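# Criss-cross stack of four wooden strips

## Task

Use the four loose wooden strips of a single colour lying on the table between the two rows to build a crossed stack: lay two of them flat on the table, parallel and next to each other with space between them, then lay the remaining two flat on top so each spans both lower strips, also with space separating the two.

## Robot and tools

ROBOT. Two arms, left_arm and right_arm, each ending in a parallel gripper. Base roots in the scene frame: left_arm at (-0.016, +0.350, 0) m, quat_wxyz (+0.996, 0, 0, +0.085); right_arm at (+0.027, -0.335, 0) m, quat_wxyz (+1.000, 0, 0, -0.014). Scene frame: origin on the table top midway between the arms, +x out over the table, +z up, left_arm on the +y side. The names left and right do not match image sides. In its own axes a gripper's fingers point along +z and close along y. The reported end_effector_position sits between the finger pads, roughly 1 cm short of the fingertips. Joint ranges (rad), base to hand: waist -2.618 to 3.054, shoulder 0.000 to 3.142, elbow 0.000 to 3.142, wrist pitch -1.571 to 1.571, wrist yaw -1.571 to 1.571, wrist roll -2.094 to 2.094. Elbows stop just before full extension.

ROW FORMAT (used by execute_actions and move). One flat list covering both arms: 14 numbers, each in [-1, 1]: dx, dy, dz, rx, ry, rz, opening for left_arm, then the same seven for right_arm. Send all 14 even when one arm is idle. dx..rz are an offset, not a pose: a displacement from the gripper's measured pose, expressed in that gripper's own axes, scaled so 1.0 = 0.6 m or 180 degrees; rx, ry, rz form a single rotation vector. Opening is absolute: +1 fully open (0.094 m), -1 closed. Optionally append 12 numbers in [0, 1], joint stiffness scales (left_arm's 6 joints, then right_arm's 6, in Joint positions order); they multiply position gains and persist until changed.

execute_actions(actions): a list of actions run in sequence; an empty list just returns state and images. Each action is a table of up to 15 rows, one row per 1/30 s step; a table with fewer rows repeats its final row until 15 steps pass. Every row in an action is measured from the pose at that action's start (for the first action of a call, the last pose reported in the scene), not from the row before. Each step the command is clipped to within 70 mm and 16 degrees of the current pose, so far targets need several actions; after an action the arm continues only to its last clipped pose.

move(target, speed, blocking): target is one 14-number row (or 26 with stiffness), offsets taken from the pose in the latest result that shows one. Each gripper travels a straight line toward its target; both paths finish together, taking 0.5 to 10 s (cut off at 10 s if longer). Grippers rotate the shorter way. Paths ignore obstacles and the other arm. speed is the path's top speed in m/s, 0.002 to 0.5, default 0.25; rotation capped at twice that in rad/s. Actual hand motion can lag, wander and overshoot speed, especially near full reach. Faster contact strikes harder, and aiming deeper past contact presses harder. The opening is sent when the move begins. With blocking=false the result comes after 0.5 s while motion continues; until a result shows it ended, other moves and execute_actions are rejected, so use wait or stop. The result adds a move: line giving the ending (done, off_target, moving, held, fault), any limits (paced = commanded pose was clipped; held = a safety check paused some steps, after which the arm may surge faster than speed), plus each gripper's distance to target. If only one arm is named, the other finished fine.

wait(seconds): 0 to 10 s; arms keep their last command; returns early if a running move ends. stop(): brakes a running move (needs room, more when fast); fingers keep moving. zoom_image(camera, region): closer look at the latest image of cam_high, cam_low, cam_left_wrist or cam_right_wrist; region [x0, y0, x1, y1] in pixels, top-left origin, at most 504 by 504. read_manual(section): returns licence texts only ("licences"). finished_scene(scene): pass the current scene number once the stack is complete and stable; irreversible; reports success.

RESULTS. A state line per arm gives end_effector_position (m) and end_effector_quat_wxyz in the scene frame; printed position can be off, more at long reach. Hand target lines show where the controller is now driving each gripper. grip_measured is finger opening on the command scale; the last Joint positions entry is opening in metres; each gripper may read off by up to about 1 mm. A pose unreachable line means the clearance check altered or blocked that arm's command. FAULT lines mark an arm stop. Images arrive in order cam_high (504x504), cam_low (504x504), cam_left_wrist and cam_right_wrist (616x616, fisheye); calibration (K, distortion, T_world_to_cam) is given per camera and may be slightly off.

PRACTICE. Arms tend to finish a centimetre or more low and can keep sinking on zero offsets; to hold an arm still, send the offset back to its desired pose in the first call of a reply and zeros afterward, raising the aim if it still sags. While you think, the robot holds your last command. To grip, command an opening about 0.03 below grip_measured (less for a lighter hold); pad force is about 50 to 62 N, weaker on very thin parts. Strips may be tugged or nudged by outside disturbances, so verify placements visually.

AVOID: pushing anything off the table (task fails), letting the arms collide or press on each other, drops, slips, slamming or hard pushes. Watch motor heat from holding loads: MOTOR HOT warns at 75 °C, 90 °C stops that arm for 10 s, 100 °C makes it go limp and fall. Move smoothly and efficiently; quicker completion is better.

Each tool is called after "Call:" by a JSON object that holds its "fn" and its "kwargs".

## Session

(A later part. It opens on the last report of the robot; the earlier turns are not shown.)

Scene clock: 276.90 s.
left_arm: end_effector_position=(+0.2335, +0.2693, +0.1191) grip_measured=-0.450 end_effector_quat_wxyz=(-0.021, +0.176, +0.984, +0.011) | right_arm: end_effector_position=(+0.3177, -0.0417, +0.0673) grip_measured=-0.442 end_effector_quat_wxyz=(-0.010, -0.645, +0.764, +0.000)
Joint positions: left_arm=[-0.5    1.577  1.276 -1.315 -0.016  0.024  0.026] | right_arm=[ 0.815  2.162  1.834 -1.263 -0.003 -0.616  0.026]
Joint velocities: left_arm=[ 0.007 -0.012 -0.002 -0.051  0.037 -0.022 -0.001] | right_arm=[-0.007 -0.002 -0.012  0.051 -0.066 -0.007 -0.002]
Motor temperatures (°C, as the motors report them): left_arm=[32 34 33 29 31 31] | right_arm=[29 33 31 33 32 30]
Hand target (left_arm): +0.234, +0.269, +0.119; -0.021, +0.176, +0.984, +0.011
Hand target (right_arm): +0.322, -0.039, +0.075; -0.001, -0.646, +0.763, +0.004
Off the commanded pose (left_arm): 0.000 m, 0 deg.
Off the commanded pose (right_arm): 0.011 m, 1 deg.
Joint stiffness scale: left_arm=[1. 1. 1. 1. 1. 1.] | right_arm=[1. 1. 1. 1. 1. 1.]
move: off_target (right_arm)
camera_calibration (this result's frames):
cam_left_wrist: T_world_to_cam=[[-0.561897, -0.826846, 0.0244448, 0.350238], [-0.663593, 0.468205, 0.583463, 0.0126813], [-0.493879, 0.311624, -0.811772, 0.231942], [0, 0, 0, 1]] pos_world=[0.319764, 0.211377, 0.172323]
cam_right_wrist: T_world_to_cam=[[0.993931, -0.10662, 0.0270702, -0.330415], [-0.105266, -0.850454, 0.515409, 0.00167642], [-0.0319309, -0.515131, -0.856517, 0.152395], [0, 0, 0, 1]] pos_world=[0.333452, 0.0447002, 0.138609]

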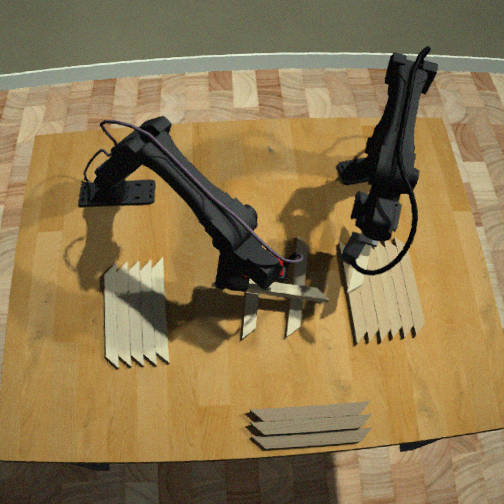

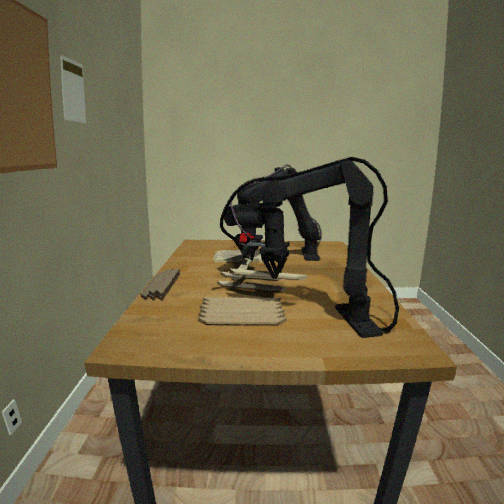

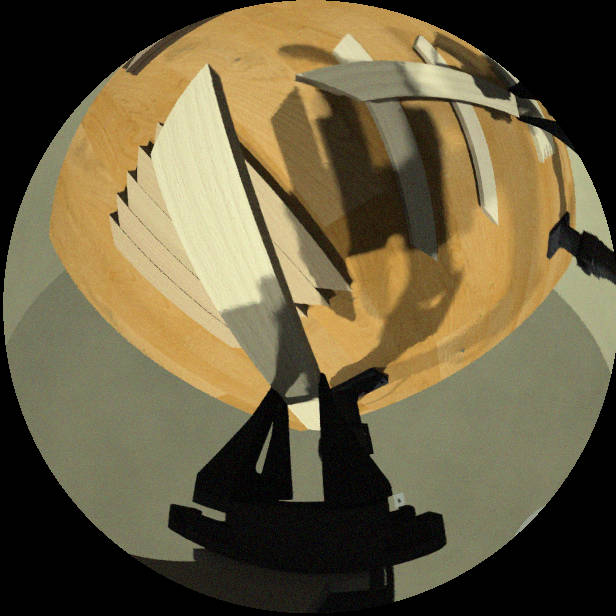

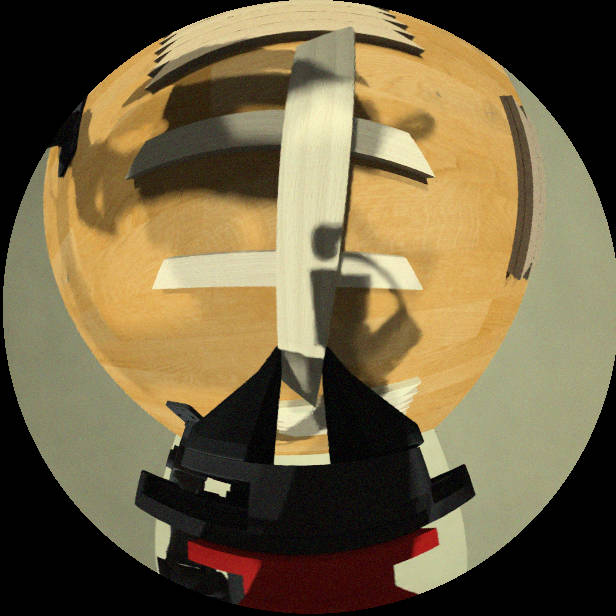

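Call:
{"fn": "move", "kwargs": {"target": [0,0,0,0,0,0,-0.472, -0.0184,-0.0335,0.0532,0.0041,-0.0049,-0.008,-0.475], "speed": 0.06}}

Scene clock: 287.27 s.
left_arm: end_effector_position=(+0.2335, +0.2693, +0.1191) grip_measured=-0.450 end_effector_quat_wxyz=(-0.021, +0.176, +0.984, +0.011) | right_arm: end_effector_position=(+0.3312, -0.0377, +0.0324) grip_measured=-0.442 end_effector_quat_wxyz=(-0.016, -0.655, +0.755, -0.001)
Joint positions: left_arm=[-0.5    1.577  1.276 -1.315 -0.016  0.024  0.026] | right_arm=[ 0.8    2.248  1.834 -1.19   0.    -0.657  0.026]
Joint velocities: left_arm=[-0.002 -0.002 -0.017  0.007 -0.037 -0.007 -0.001] | right_arm=[-0.007  0.007 -0.027 -0.037 -0.007 -0.037 -0.   ]
Motor temperatures (°C, as the motors report them): left_arm=[32 34 33 29 31 31] | right_arm=[29 33 31 33 32 30]
Hand target (left_arm): +0.234, +0.269, +0.119; -0.021, +0.176, +0.984, +0.011
Hand target (right_arm): +0.339, -0.035, +0.035; -0.000, -0.655, +0.756, +0.001
Off the commanded pose (left_arm): 0.000 m, 0 deg.
Off the commanded pose (right_arm): 0.009 m, 2 deg.
Joint stiffness scale: left_arm=[1. 1. 1. 1. 1. 1.] | right_arm=[1. 1. 1. 1. 1. 1.]
move: done
camera_calibration (this result's frames):
cam_left_wrist: T_world_to_cam=[[-0.561897, -0.826846, 0.0244448, 0.350238], [-0.663593, 0.468205, 0.583463, 0.0126813], [-0.493879, 0.311624, -0.811772, 0.231942], [0, 0, 0, 1]] pos_world=[0.319764, 0.211377, 0.172323]
cam_right_wrist: T_world_to_cam=[[0.996605, -0.0797316, 0.0205065, -0.342083], [-0.0786093, -0.847611, 0.524763, 0.0154752], [-0.0244587, -0.524594, -0.851001, 0.121932], [0, 0, 0, 1]] pos_world=[0.345121, 0.0498068, 0.102658]

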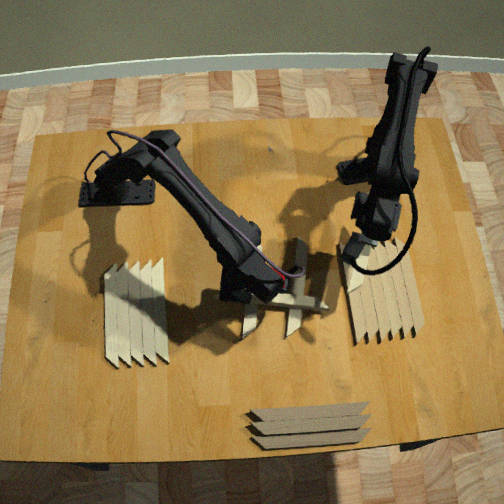

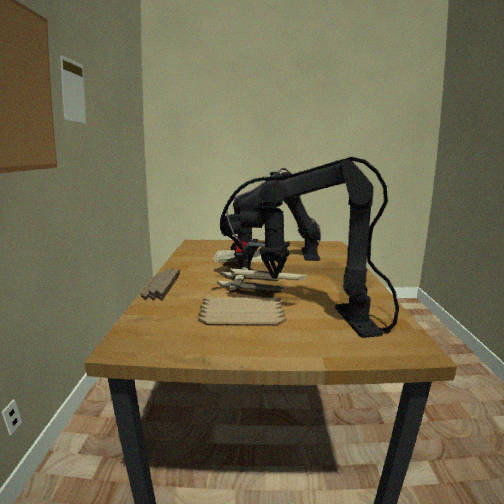

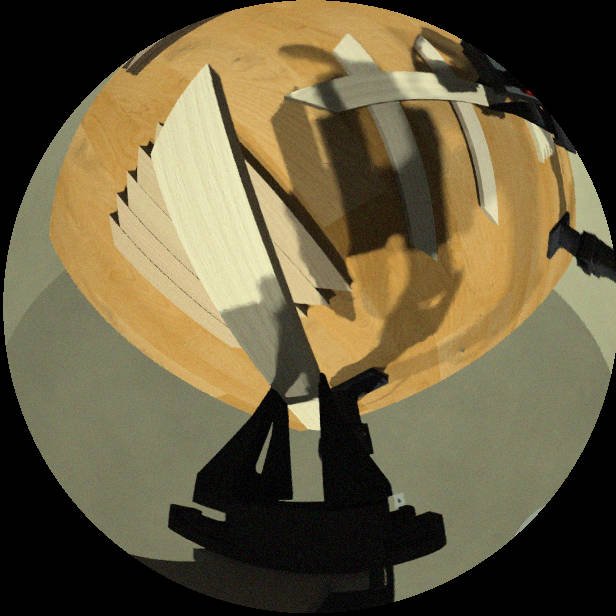

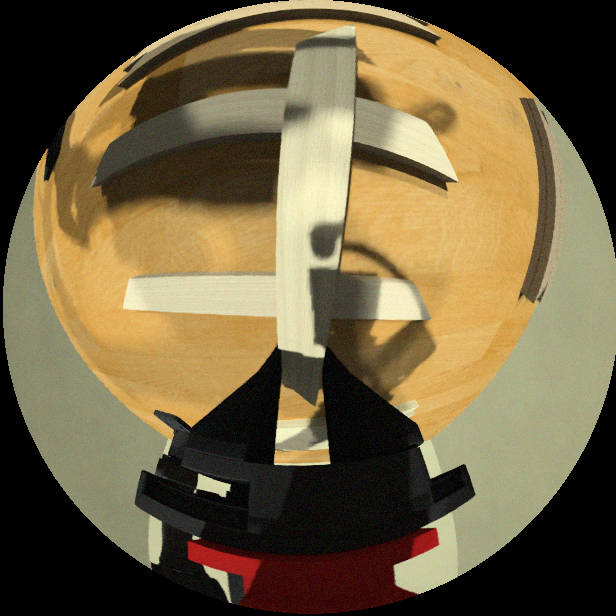

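Call:
{"fn": "move", "kwargs": {"target": [0,0,0,0,0,0,-0.472, -0.0062,-0.0047,0.0205,0.0062,-0.0081,0,-0.475], "speed": 0.02}}

Scene clock: 293.27 s.
left_arm: end_effector_position=(+0.2335, +0.2693, +0.1191) grip_measured=-0.450 end_effector_quat_wxyz=(-0.021, +0.176, +0.984, +0.011) | right_arm: end_effector_position=(+0.3313, -0.0377, +0.0240) grip_measured=-0.442 end_effector_quat_wxyz=(-0.013, -0.656, +0.755, -0.001)
Joint positions: left_arm=[-0.5    1.577  1.276 -1.315 -0.016  0.024  0.026] | right_arm=[ 0.8    2.248  1.801 -1.149  0.    -0.658  0.026]
Joint velocities: left_arm=[ 0.007 -0.007 -0.002 -0.007  0.007 -0.037 -0.   ] | right_arm=[ 0.002 -0.007  0.002 -0.066 -0.051 -0.037 -0.   ]
Motor temperatures (°C, as the motors report them): left_arm=[32 34 33 29 31 31] | right_arm=[29 33 31 33 32 30]
Hand target (left_arm): +0.234, +0.269, +0.119; -0.021, +0.176, +0.984, +0.011
Hand target (right_arm): +0.334, -0.035, +0.020; -0.001, -0.655, +0.755, -0.000
Off the commanded pose (left_arm): 0.000 m, 0 deg.
Off the commanded pose (right_arm): 0.006 m, 1 deg.
Joint stiffness scale: left_arm=[1. 1. 1. 1. 1. 1.] | right_arm=[1. 1. 1. 1. 1. 1.]
move: done
camera_calibration (this result's frames):
cam_left_wrist: T_world_to_cam=[[-0.561897, -0.826846, 0.0244448, 0.350238], [-0.663593, 0.468205, 0.583463, 0.0126813], [-0.493879, 0.311624, -0.811772, 0.231942], [0, 0, 0, 1]] pos_world=[0.319764, 0.211377, 0.172323]
cam_right_wrist: T_world_to_cam=[[0.996554, -0.079081, 0.0250128, -0.342046], [-0.0805247, -0.850183, 0.520294, 0.020576], [-0.0198798, -0.520515, -0.853621, 0.113551], [0, 0, 0, 1]] pos_world=[0.344781, 0.0495493, 0.0947798]

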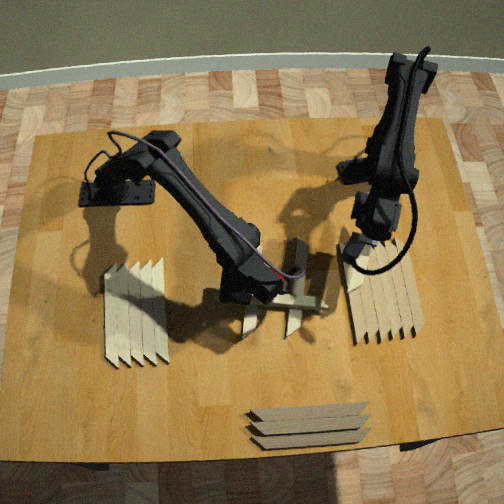

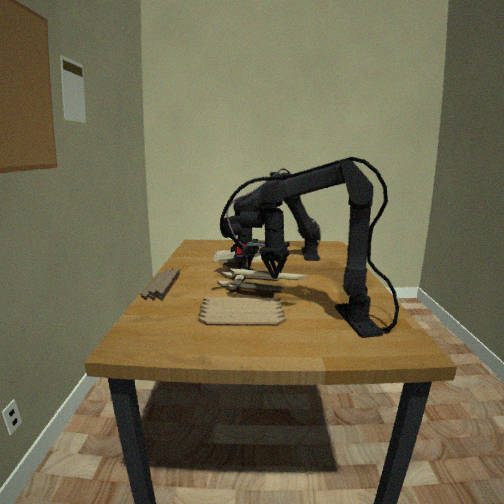

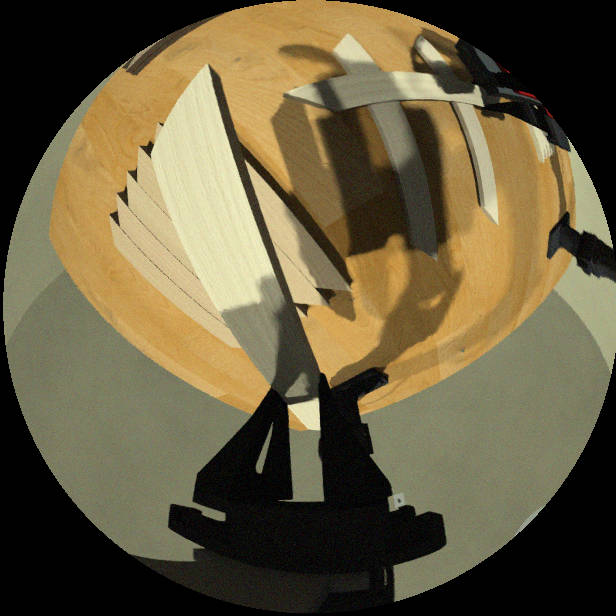

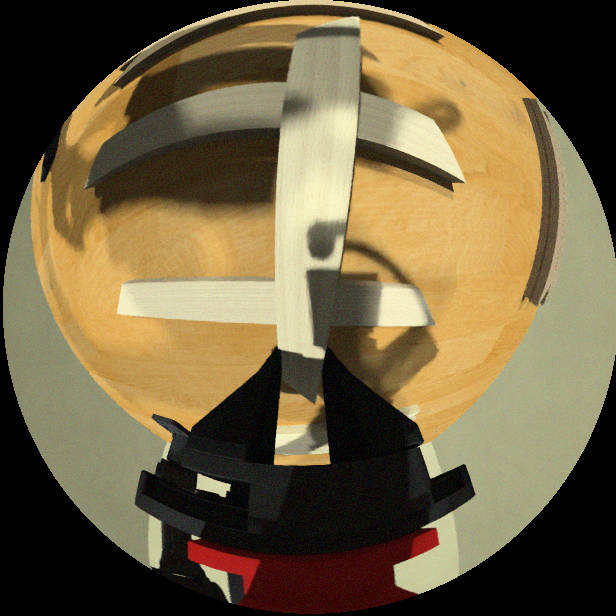

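Call:
{"fn": "zoom_image", "kwargs": {"camera": "cam_left_wrist", "region": [380, 30, 580, 180]}}

Call:
{"fn": "zoom_image", "kwargs": {"camera": "cam_low", "region": [200, 235, 320, 305]}}

Region (380, 30, 580, 180) of cam_left_wrist's 616x616 image, scaled by 2.520, with more detail than that image has; it fills the top 378 rows of this view, and the rest is white.

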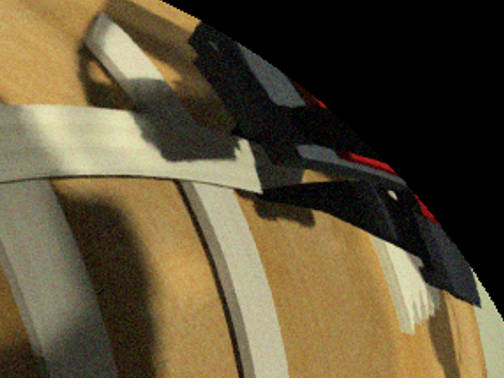

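Region (200, 235, 320, 305) of cam_low's 504x504 image, scaled by 4.200, with more detail than that image has; it fills the top 294 rows of this view, and the rest is white.

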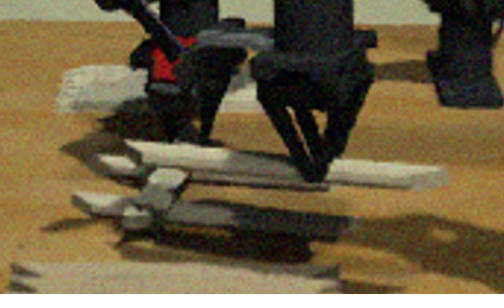

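Call:
{"fn": "execute_actions", "kwargs": {"actions": [[[0,0,0,0,0,0,-0.472, 0,0,0.003,0,0,0,-0.45],[0,0,0,0,0,0,-0.472, 0,0,0.003,0,0,0,-0.445],[0,0,0,0,0,0,-0.472, 0,0,0.003,0,0,0,-0.44],[0,0,0,0,0,0,-0.472, 0,0,0.003,0,0,0,-0.435],[0,0,0,0,0,0,-0.472, 0,0,0.003,0,0,0,-0.43],[0,0,0,0,0,0,-0.472, 0,0,0.003,0,0,0,-0.42],[0,0,0,0,0,0,-0.472, 0,0,0.003,0,0,0,-0.40],[0,0,0,0,0,0,-0.472, 0,0,0.003,0,0,0,-0.37],[0,0,0,0,0,0,-0.472, 0,0,0.003,0,0,0,-0.33],[0,0,0,0,0,0,-0.472, 0,0,0.003,0,0,0,-0.28],[0,0,0,0,0,0,-0.472, 0,0,0.003,0,0,0,-0.22],[0,0,0,0,0,0,-0.472, 0,0,0.003,0,0,0,-0.15]]]}}

Scene clock: 297.83 s.
left_arm: end_effector_position=(+0.2335, +0.2693, +0.1191) grip_measured=-0.450 end_effector_quat_wxyz=(-0.021, +0.176, +0.984, +0.011) | right_arm: end_effector_position=(+0.3312, -0.0377, +0.0240) grip_measured=-0.152 end_effector_quat_wxyz=(-0.013, -0.656, +0.755, -0.001)
Joint positions: left_arm=[-0.5    1.577  1.276 -1.315 -0.016  0.024  0.026] | right_arm=[ 0.8    2.248  1.801 -1.15   0.    -0.658  0.04 ]
Joint velocities: left_arm=[-0.017 -0.007  0.022 -0.007 -0.007  0.037 -0.001] | right_arm=[-0.012 -0.007  0.002  0.007 -0.022 -0.022  0.   ]
Motor temperatures (°C, as the motors report them): left_arm=[32 34 33 29 31 31] | right_arm=[29 33 31 33 32 30]
Hand target (left_arm): +0.234, +0.269, +0.119; -0.021, +0.176, +0.984, +0.011
Hand target (right_arm): +0.331, -0.038, +0.022; -0.013, -0.656, +0.755, -0.001
Off the commanded pose (left_arm): 0.000 m, 0 deg.
Off the commanded pose (right_arm): 0.002 m, 0 deg.
Joint stiffness scale: left_arm=[1. 1. 1. 1. 1. 1.] | right_arm=[1. 1. 1. 1. 1. 1.]
camera_calibration (this result's frames):
cam_left_wrist: T_world_to_cam=[[-0.561897, -0.826846, 0.0244448, 0.350238], [-0.663593, 0.468205, 0.583463, 0.0126813], [-0.493879, 0.311624, -0.811772, 0.231942], [0, 0, 0, 1]] pos_world=[0.319764, 0.211377, 0.172323]
cam_right_wrist: T_world_to_cam=[[0.996561, -0.0790743, 0.0247614, -0.341979], [-0.0803825, -0.850044, 0.520542, 0.0204652], [-0.0201132, -0.520742, -0.853477, 0.113583], [0, 0, 0, 1]] pos_world=[0.344733, 0.049502, 0.0947555]

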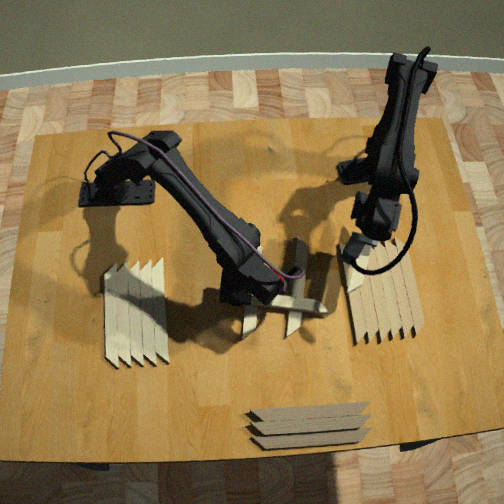

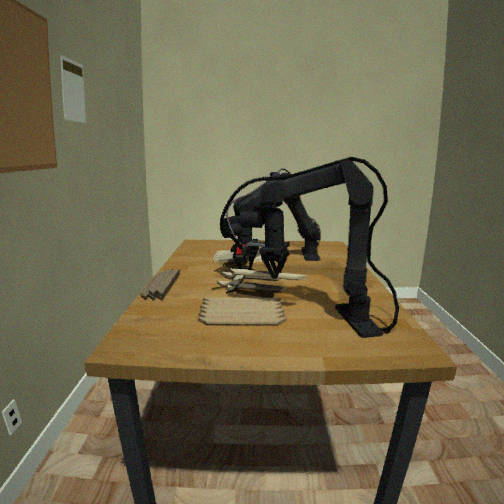

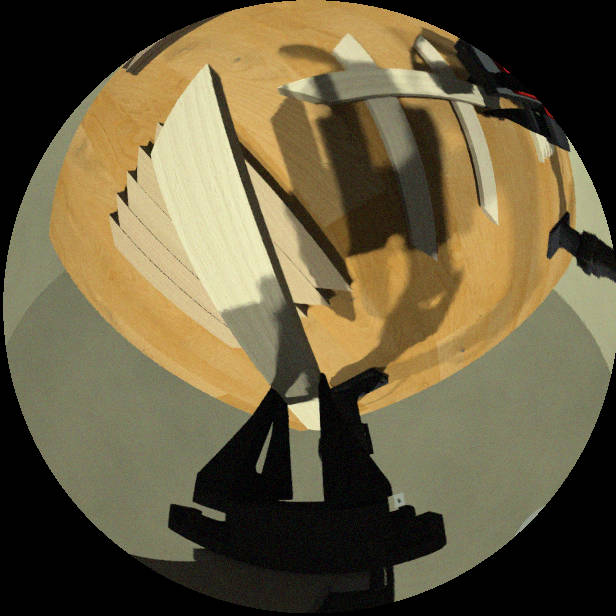

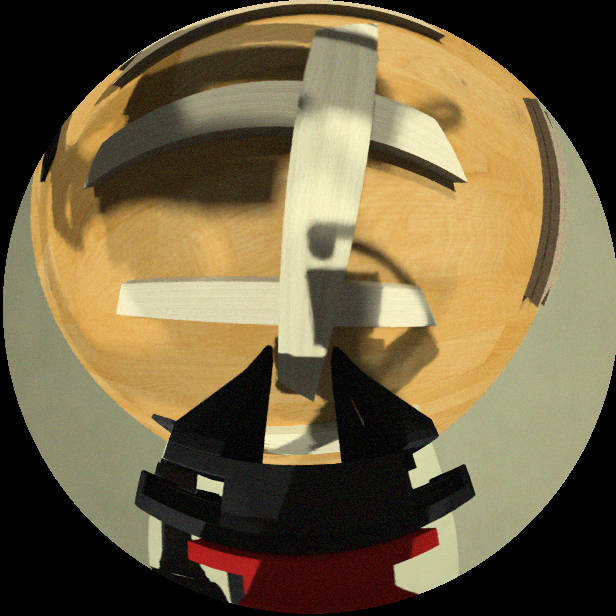

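Call:
{"fn": "move", "kwargs": {"target": [0,0,0,0,0,0,-0.472, 0,0,-0.1,0,0,0,-0.1], "speed": 0.1}}

Call:
{"fn": "move", "kwargs": {"target": [-0.1682,-0.274,0.0454,-0.0062,-0.0152,0.4428,-0.472, 0.387,0.113,-0.133,0,0,0,-0.1], "speed": 0.25}}

Scene clock: 311.67 s.
left_arm: end_effector_position=(+0.2335, +0.2693, +0.1191) grip_measured=-0.450 end_effector_quat_wxyz=(-0.021, +0.176, +0.984, +0.011) | right_arm: end_effector_position=(+0.3288, -0.0400, +0.0672) grip_measured=-0.102 end_effector_quat_wxyz=(-0.030, -0.655, +0.755, -0.002)
Joint positions: left_arm=[-0.5    1.577  1.276 -1.315 -0.016  0.024  0.026] | right_arm=[ 0.8    2.248  1.972 -1.355  0.    -0.658  0.042]
Joint velocities: left_arm=[-0.002  0.002  0.007 -0.037  0.022  0.022  0.   ] | right_arm=[-0.012 -0.002  0.007 -0.022 -0.022 -0.095 -0.001]
Motor temperatures (°C, as the motors report them): left_arm=[32 34 33 29 31 31] | right_arm=[29 33 31 33 32 30]
Hand target (left_arm): +0.234, +0.269, +0.119; -0.021, +0.176, +0.984, +0.011
Hand target (right_arm): +0.331, -0.037, +0.084; -0.013, -0.656, +0.755, -0.001
Off the commanded pose (left_arm): 0.000 m, 0 deg.
Off the commanded pose (right_arm): 0.017 m, 2 deg.
Joint stiffness scale: left_arm=[1. 1. 1. 1. 1. 1.] | right_arm=[1. 1. 1. 1. 1. 1.]
move: off_target (right_arm)
camera_calibration (this result's frames):
cam_left_wrist: T_world_to_cam=[[-0.561897, -0.826846, 0.0244448, 0.350238], [-0.663593, 0.468205, 0.583463, 0.0126813], [-0.493879, 0.311624, -0.811772, 0.231942], [0, 0, 0, 1]] pos_world=[0.319764, 0.211377, 0.172323]
cam_right_wrist: T_world_to_cam=[[0.996892, -0.0787524, 0.00212673, -0.33946], [-0.0673035, -0.837314, 0.542564, -0.00943598], [-0.0409475, -0.541021, -0.840012, 0.154357], [0, 0, 0, 1]] pos_world=[0.34409, 0.0488763, 0.135503]

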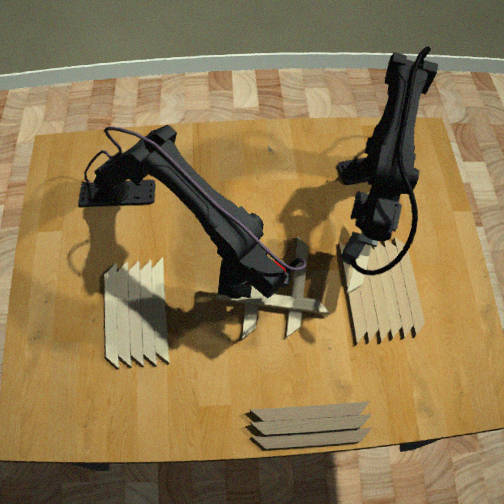

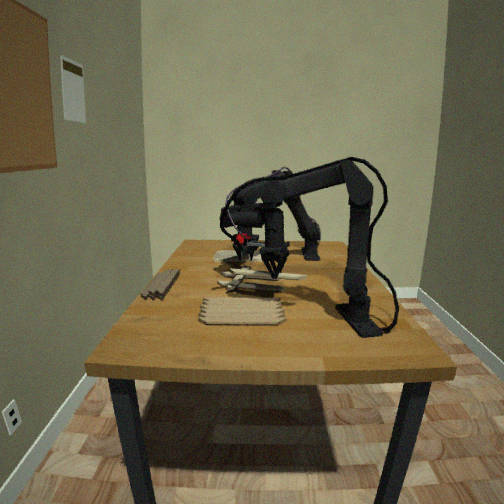

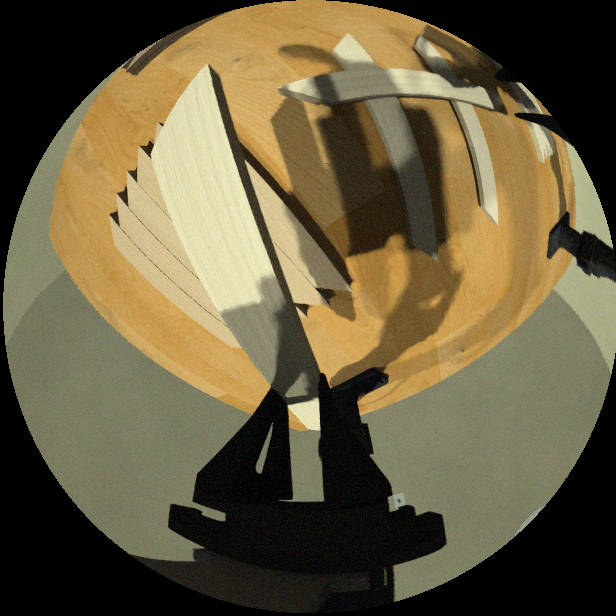

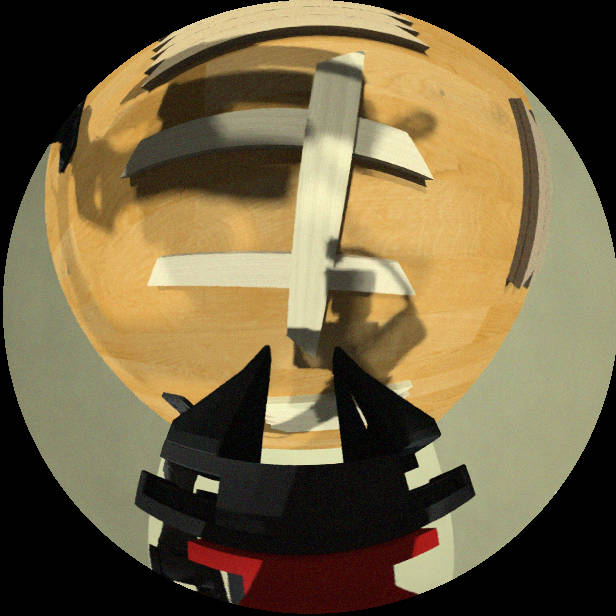

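Scene clock: 315.00 s.
left_arm: end_effector_position=(+0.2673, +0.0863, +0.0837) grip_measured=-0.450 end_effector_quat_wxyz=(-0.002, +0.762, +0.648, +0.004) | right_arm: end_effector_position=(+0.2366, -0.2509, +0.1569) grip_measured=-0.102 end_effector_quat_wxyz=(-0.025, -0.656, +0.754, -0.000)
Joint positions: left_arm=[-0.928  2.028  1.695 -1.24  -0.009  0.973  0.026] | right_arm=[ 0.419  1.445  1.302 -1.475  0.017 -1.04   0.042]
Joint velocities: left_arm=[-0.007 -0.002 -0.017 -0.051  0.007 -0.022 -0.   ] | right_arm=[ 0.007 -0.002 -0.012  0.022 -0.007  0.007 -0.001]
Motor temperatures (°C, as the motors report them): left_arm=[32 34 33 29 31 31] | right_arm=[29 33 31 33 32 30]
Hand target (left_arm): +0.268, +0.079, +0.086; +0.003, +0.766, +0.643, -0.003
Hand target (right_arm): +0.230, -0.256, +0.158; -0.029, -0.655, +0.755, +0.003
Off the commanded pose (left_arm): 0.006 m, 1 deg.
Off the commanded pose (right_arm): 0.008 m, 1 deg.
Joint stiffness scale: left_arm=[1. 1. 1. 1. 1. 1.] | right_arm=[1. 1. 1. 1. 1. 1.]
move: done
camera_calibration (this result's frames):
cam_left_wrist: T_world_to_cam=[[-0.918782, 0.393887, 0.0263337, 0.208658], [0.341986, 0.760846, 0.551507, -0.149938], [0.197195, 0.51572, -0.833755, 0.0764598], [0, 0, 0, 1]] pos_world=[0.22791, -0.00753976, 0.140946]
cam_right_wrist: T_world_to_cam=[[0.996979, -0.0773427, 0.00718064, -0.264788], [-0.0691959, -0.84234, 0.534485, -0.240462], [-0.03529, -0.533367, -0.845147, 0.113186], [0, 0, 0, 1]] pos_world=[0.251344, -0.16266, 0.226084]

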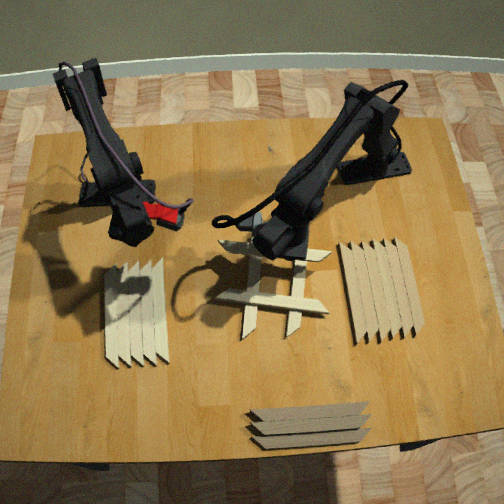

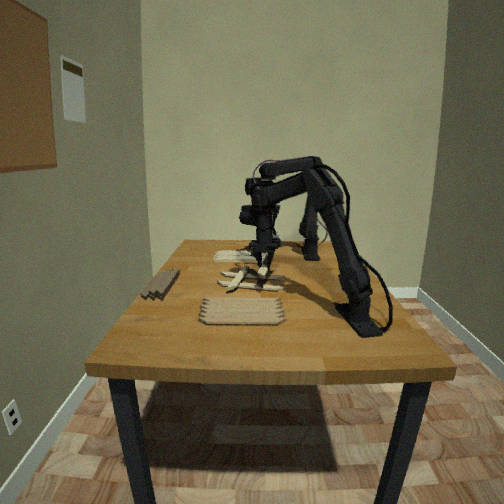

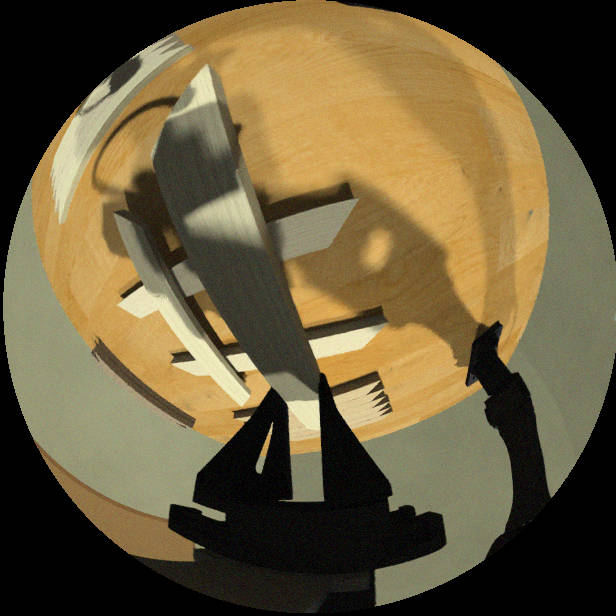

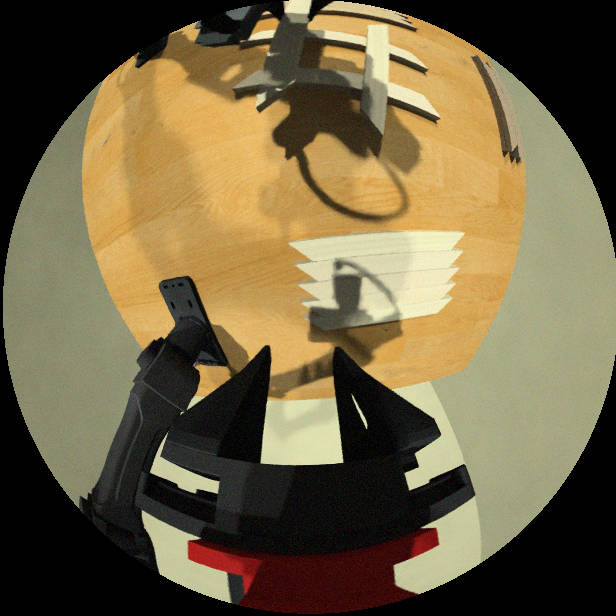

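Call:
{"fn": "zoom_image", "kwargs": {"camera": "cam_left_wrist", "region": [90, 160, 410, 440]}}

Region (90, 160, 410, 440) of cam_left_wrist's 616x616 image, scaled by 1.575, with more detail than that image has; it fills the top 441 rows of this view, and the rest is white.

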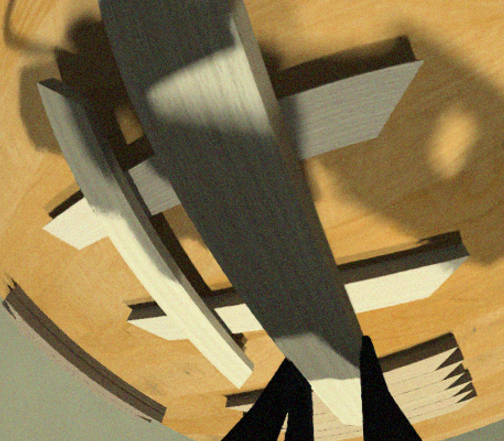

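Call:
{"fn": "move", "kwargs": {"target": [-0.0157,0.0105,0.0645,0.0007,-0.0028,-0.007,-0.472, 0,0,0,0,0,0,-0.1], "speed": 0.06}}

Scene clock: 324.77 s.
left_arm: end_effector_position=(+0.2764, +0.0780, +0.0512) grip_measured=-0.450 end_effector_quat_wxyz=(+0.006, +0.754, +0.657, +0.006) | right_arm: end_effector_position=(+0.2366, -0.2511, +0.1569) grip_measured=-0.102 end_effector_quat_wxyz=(-0.025, -0.657, +0.754, -0.001)
Joint positions: left_arm=[-0.928  2.08   1.643 -1.12  -0.01   0.949  0.026] | right_arm=[ 0.419  1.445  1.302 -1.476  0.018 -1.042  0.042]
Joint velocities: left_arm=[-0.012  0.017  0.002  0.007 -0.022  0.022 -0.001] | right_arm=[-0.017  0.002  0.012  0.037 -0.022 -0.007 -0.001]
Motor temperatures (°C, as the motors report them): left_arm=[32 35 34 29 31 31] | right_arm=[29 32 31 33 32 30]
Hand target (left_arm): +0.272, +0.076, +0.045; +0.000, +0.754, +0.657, +0.000
Hand target (right_arm): +0.237, -0.251, +0.157; -0.025, -0.656, +0.754, -0.000
Off the commanded pose (left_arm): 0.008 m, 1 deg.
Off the commanded pose (right_arm): 0.000 m, 0 deg.
Joint stiffness scale: left_arm=[1. 1. 1. 1. 1. 1.] | right_arm=[1. 1. 1. 1. 1. 1.]
move: done
camera_calibration (this result's frames):
cam_left_wrist: T_world_to_cam=[[-0.928215, 0.371877, 0.0111472, 0.226218], [0.316814, 0.77436, 0.547718, -0.122719], [0.195052, 0.511932, -0.836589, 0.0529161], [0, 0, 0, 1]] pos_world=[0.238537, -0.0161865, 0.108962]
cam_right_wrist: T_world_to_cam=[[0.997128, -0.0754016, 0.00711324, -0.264303], [-0.0674929, -0.842057, 0.53515, -0.24104], [-0.0343614, -0.534093, -0.844727, 0.112637], [0, 0, 0, 1]] pos_world=[0.251145, -0.16274, 0.22602]

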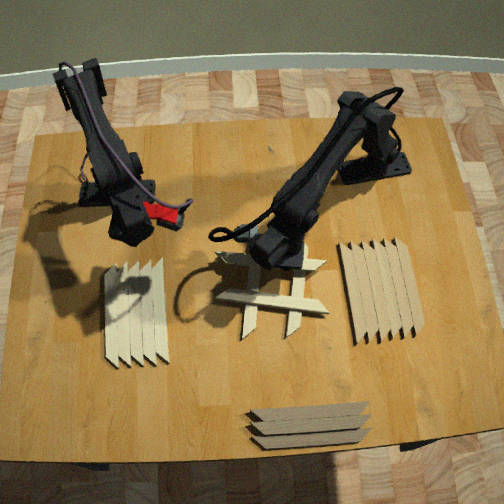

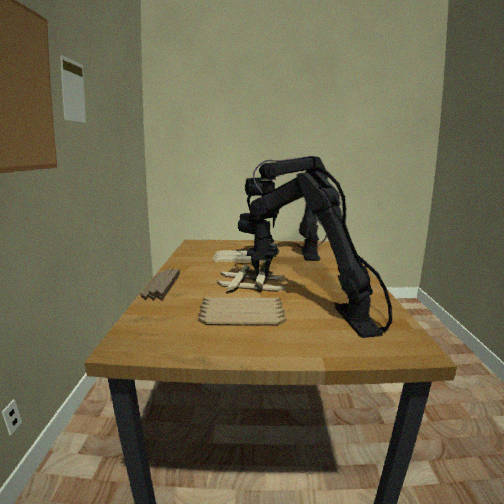

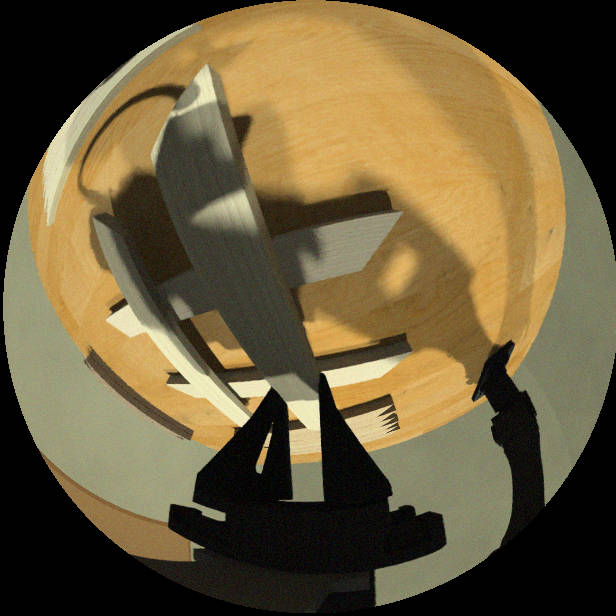

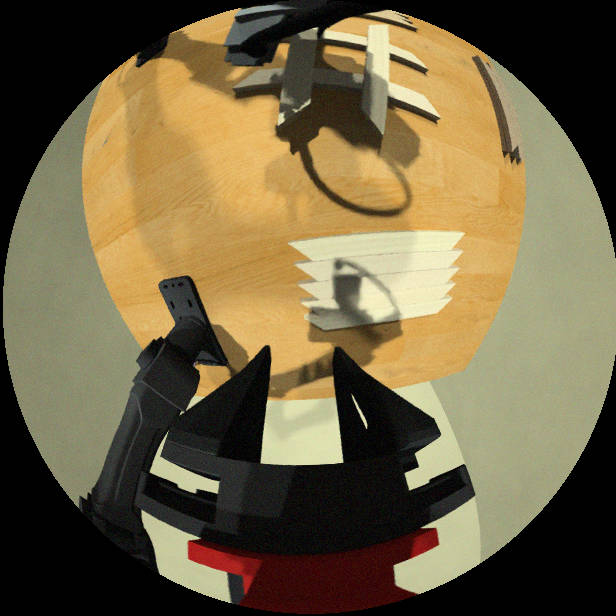

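Call:
{"fn": "move", "kwargs": {"target": [-0.0023,-0.0053,0.035,0.0054,-0.0004,0,-0.472, 0,0,0,0,0,0,-0.1], "speed": 0.03}}

Scene clock: 328.33 s.
left_arm: end_effector_position=(+0.2772, +0.0774, +0.0374) grip_measured=-0.450 end_effector_quat_wxyz=(+0.007, +0.754, +0.657, +0.006) | right_arm: end_effector_position=(+0.2366, -0.2512, +0.1569) grip_measured=-0.102 end_effector_quat_wxyz=(-0.026, -0.657, +0.754, -0.001)
Joint positions: left_arm=[-0.928  2.095  1.609 -1.07  -0.011  0.949  0.026] | right_arm=[ 0.419  1.445  1.302 -1.476  0.018 -1.042  0.042]
Joint velocities: left_arm=[ 0.007  0.002 -0.007  0.022  0.095  0.007 -0.   ] | right_arm=[-0.002 -0.007 -0.017 -0.037  0.037 -0.037  0.   ]
Motor temperatures (°C, as the motors report them): left_arm=[32 36 34 29 31 31] | right_arm=[29 32 31 33 32 30]
Hand target (left_arm): +0.273, +0.077, +0.030; +0.000, +0.754, +0.657, -0.000
Hand target (right_arm): +0.237, -0.251, +0.157; -0.025, -0.657, +0.754, -0.001
Off the commanded pose (left_arm): 0.008 m, 1 deg.
Off the commanded pose (right_arm): 0.000 m, 0 deg.
Joint stiffness scale: left_arm=[1. 1. 1. 1. 1. 1.] | right_arm=[1. 1. 1. 1. 1. 1.]
move: done
camera_calibration (this result's frames):
cam_left_wrist: T_world_to_cam=[[-0.928378, 0.371518, 0.00944591, 0.227509], [0.315617, 0.774759, 0.547846, -0.114658], [0.196216, 0.511589, -0.836526, 0.0412145], [0, 0, 0, 1]] pos_world=[0.239315, -0.0167762, 0.0951429]
cam_right_wrist: T_world_to_cam=[[0.997129, -0.0753601, 0.00745581, -0.264407], [-0.0676176, -0.841682, 0.535723, -0.24111], [-0.0340967, -0.534689, -0.844361, 0.112304], [0, 0, 0, 1]] pos_world=[0.251174, -0.162816, 0.225964]

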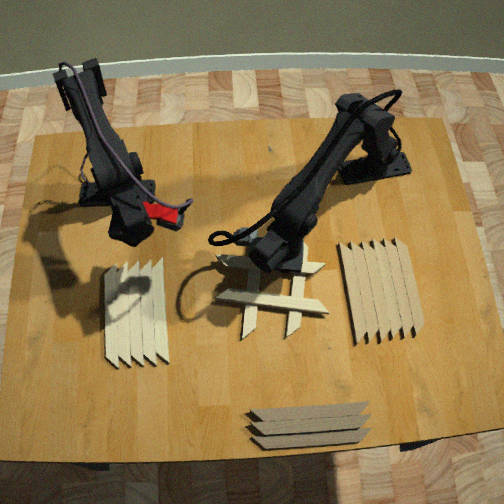

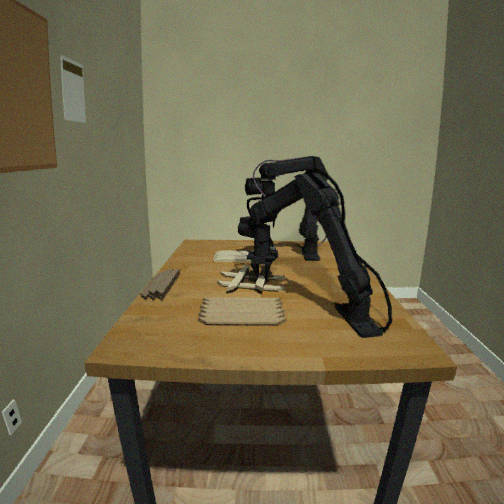

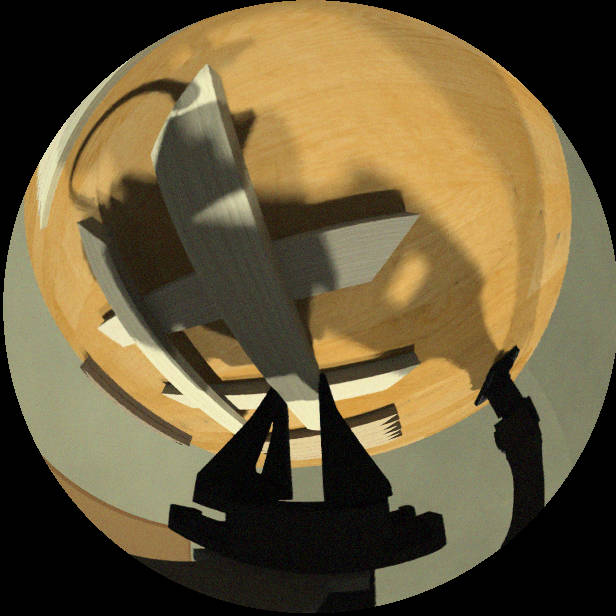

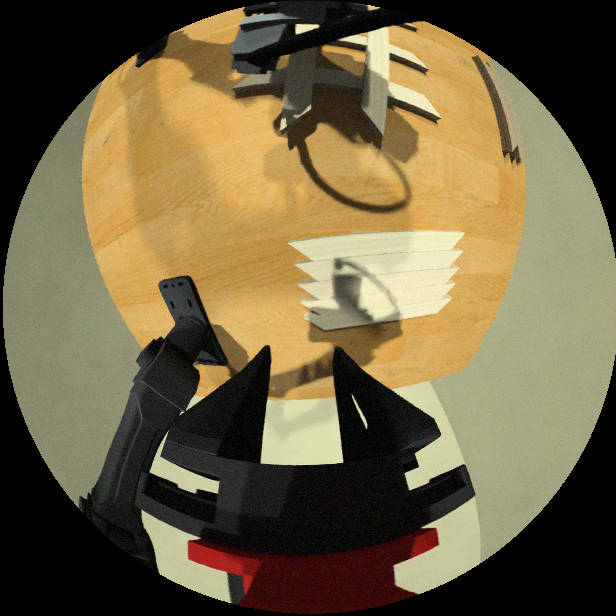

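Call:
{"fn": "move", "kwargs": {"target": [0,-0.006,0.02,0.0054,0,0,-0.472, 0,0,0,0,0,0,-0.1], "speed": 0.02}}

Scene clock: 330.23 s.
left_arm: end_effector_position=(+0.2777, +0.0771, +0.0341) grip_measured=-0.450 end_effector_quat_wxyz=(+0.010, +0.753, +0.657, +0.007) | right_arm: end_effector_position=(+0.2367, -0.2514, +0.1569) grip_measured=-0.102 end_effector_quat_wxyz=(-0.026, -0.657, +0.754, -0.001)
Joint positions: left_arm=[-0.928  2.095  1.595 -1.05  -0.012  0.949  0.026] | right_arm=[ 0.419  1.445  1.302 -1.476  0.019 -1.042  0.042]
Joint velocities: left_arm=[-0.007  0.007  0.007 -0.007 -0.095 -0.051  0.   ] | right_arm=[-0.007 -0.007 -0.007 -0.066 -0.081 -0.051 -0.   ]
Motor temperatures (°C, as the motors report them): left_arm=[32 36 33 29 31 31] | right_arm=[29 32 31 33 32 30]
Hand target (left_arm): +0.274, +0.078, +0.026; +0.000, +0.754, +0.657, +0.001
Hand target (right_arm): +0.237, -0.251, +0.157; -0.026, -0.657, +0.754, -0.001
Off the commanded pose (left_arm): 0.010 m, 1 deg.
Off the commanded pose (right_arm): 0.000 m, 0 deg.
Joint stiffness scale: left_arm=[1. 1. 1. 1. 1. 1.] | right_arm=[1. 1. 1. 1. 1. 1.]
move: done
camera_calibration (this result's frames):
cam_left_wrist: T_world_to_cam=[[-0.928414, 0.371528, 0.00384529, 0.228308], [0.313045, 0.776612, 0.546696, -0.112161], [0.200126, 0.508764, -0.837323, 0.037637], [0, 0, 0, 1]] pos_world=[0.239544, -0.0168654, 0.0919545]
cam_right_wrist: T_world_to_cam=[[0.997129, -0.0753183, 0.00779835, -0.264512], [-0.0677425, -0.841307, 0.536297, -0.24118], [-0.0338322, -0.535285, -0.843994, 0.11197], [0, 0, 0, 1]] pos_world=[0.251203, -0.162893, 0.225909]

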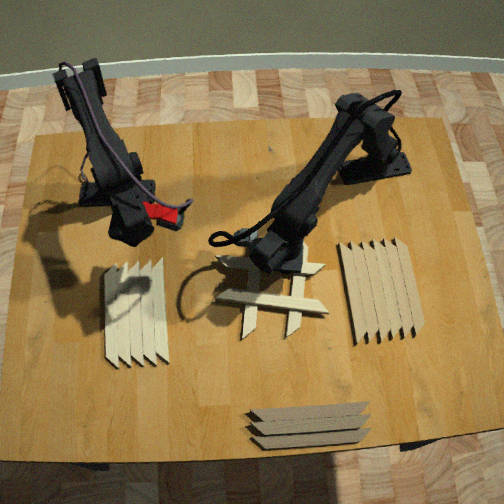

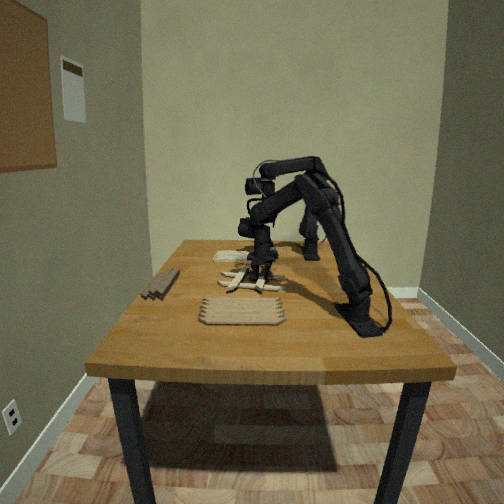

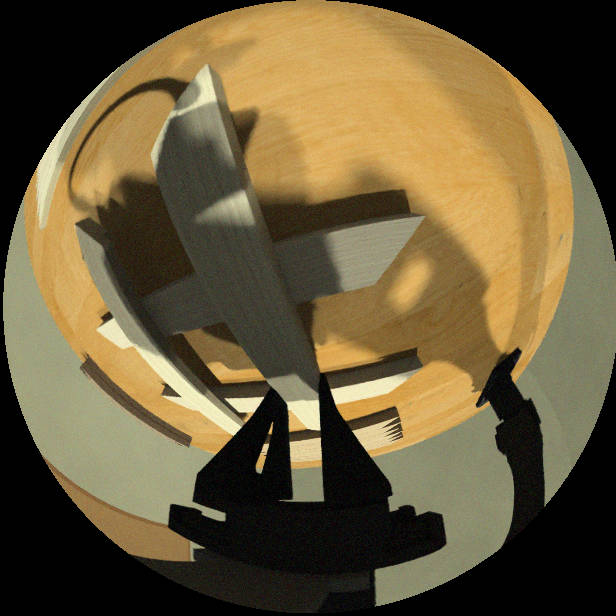

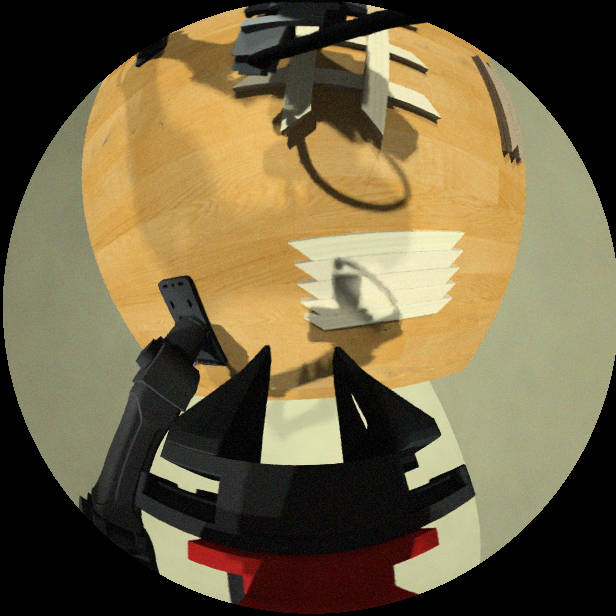

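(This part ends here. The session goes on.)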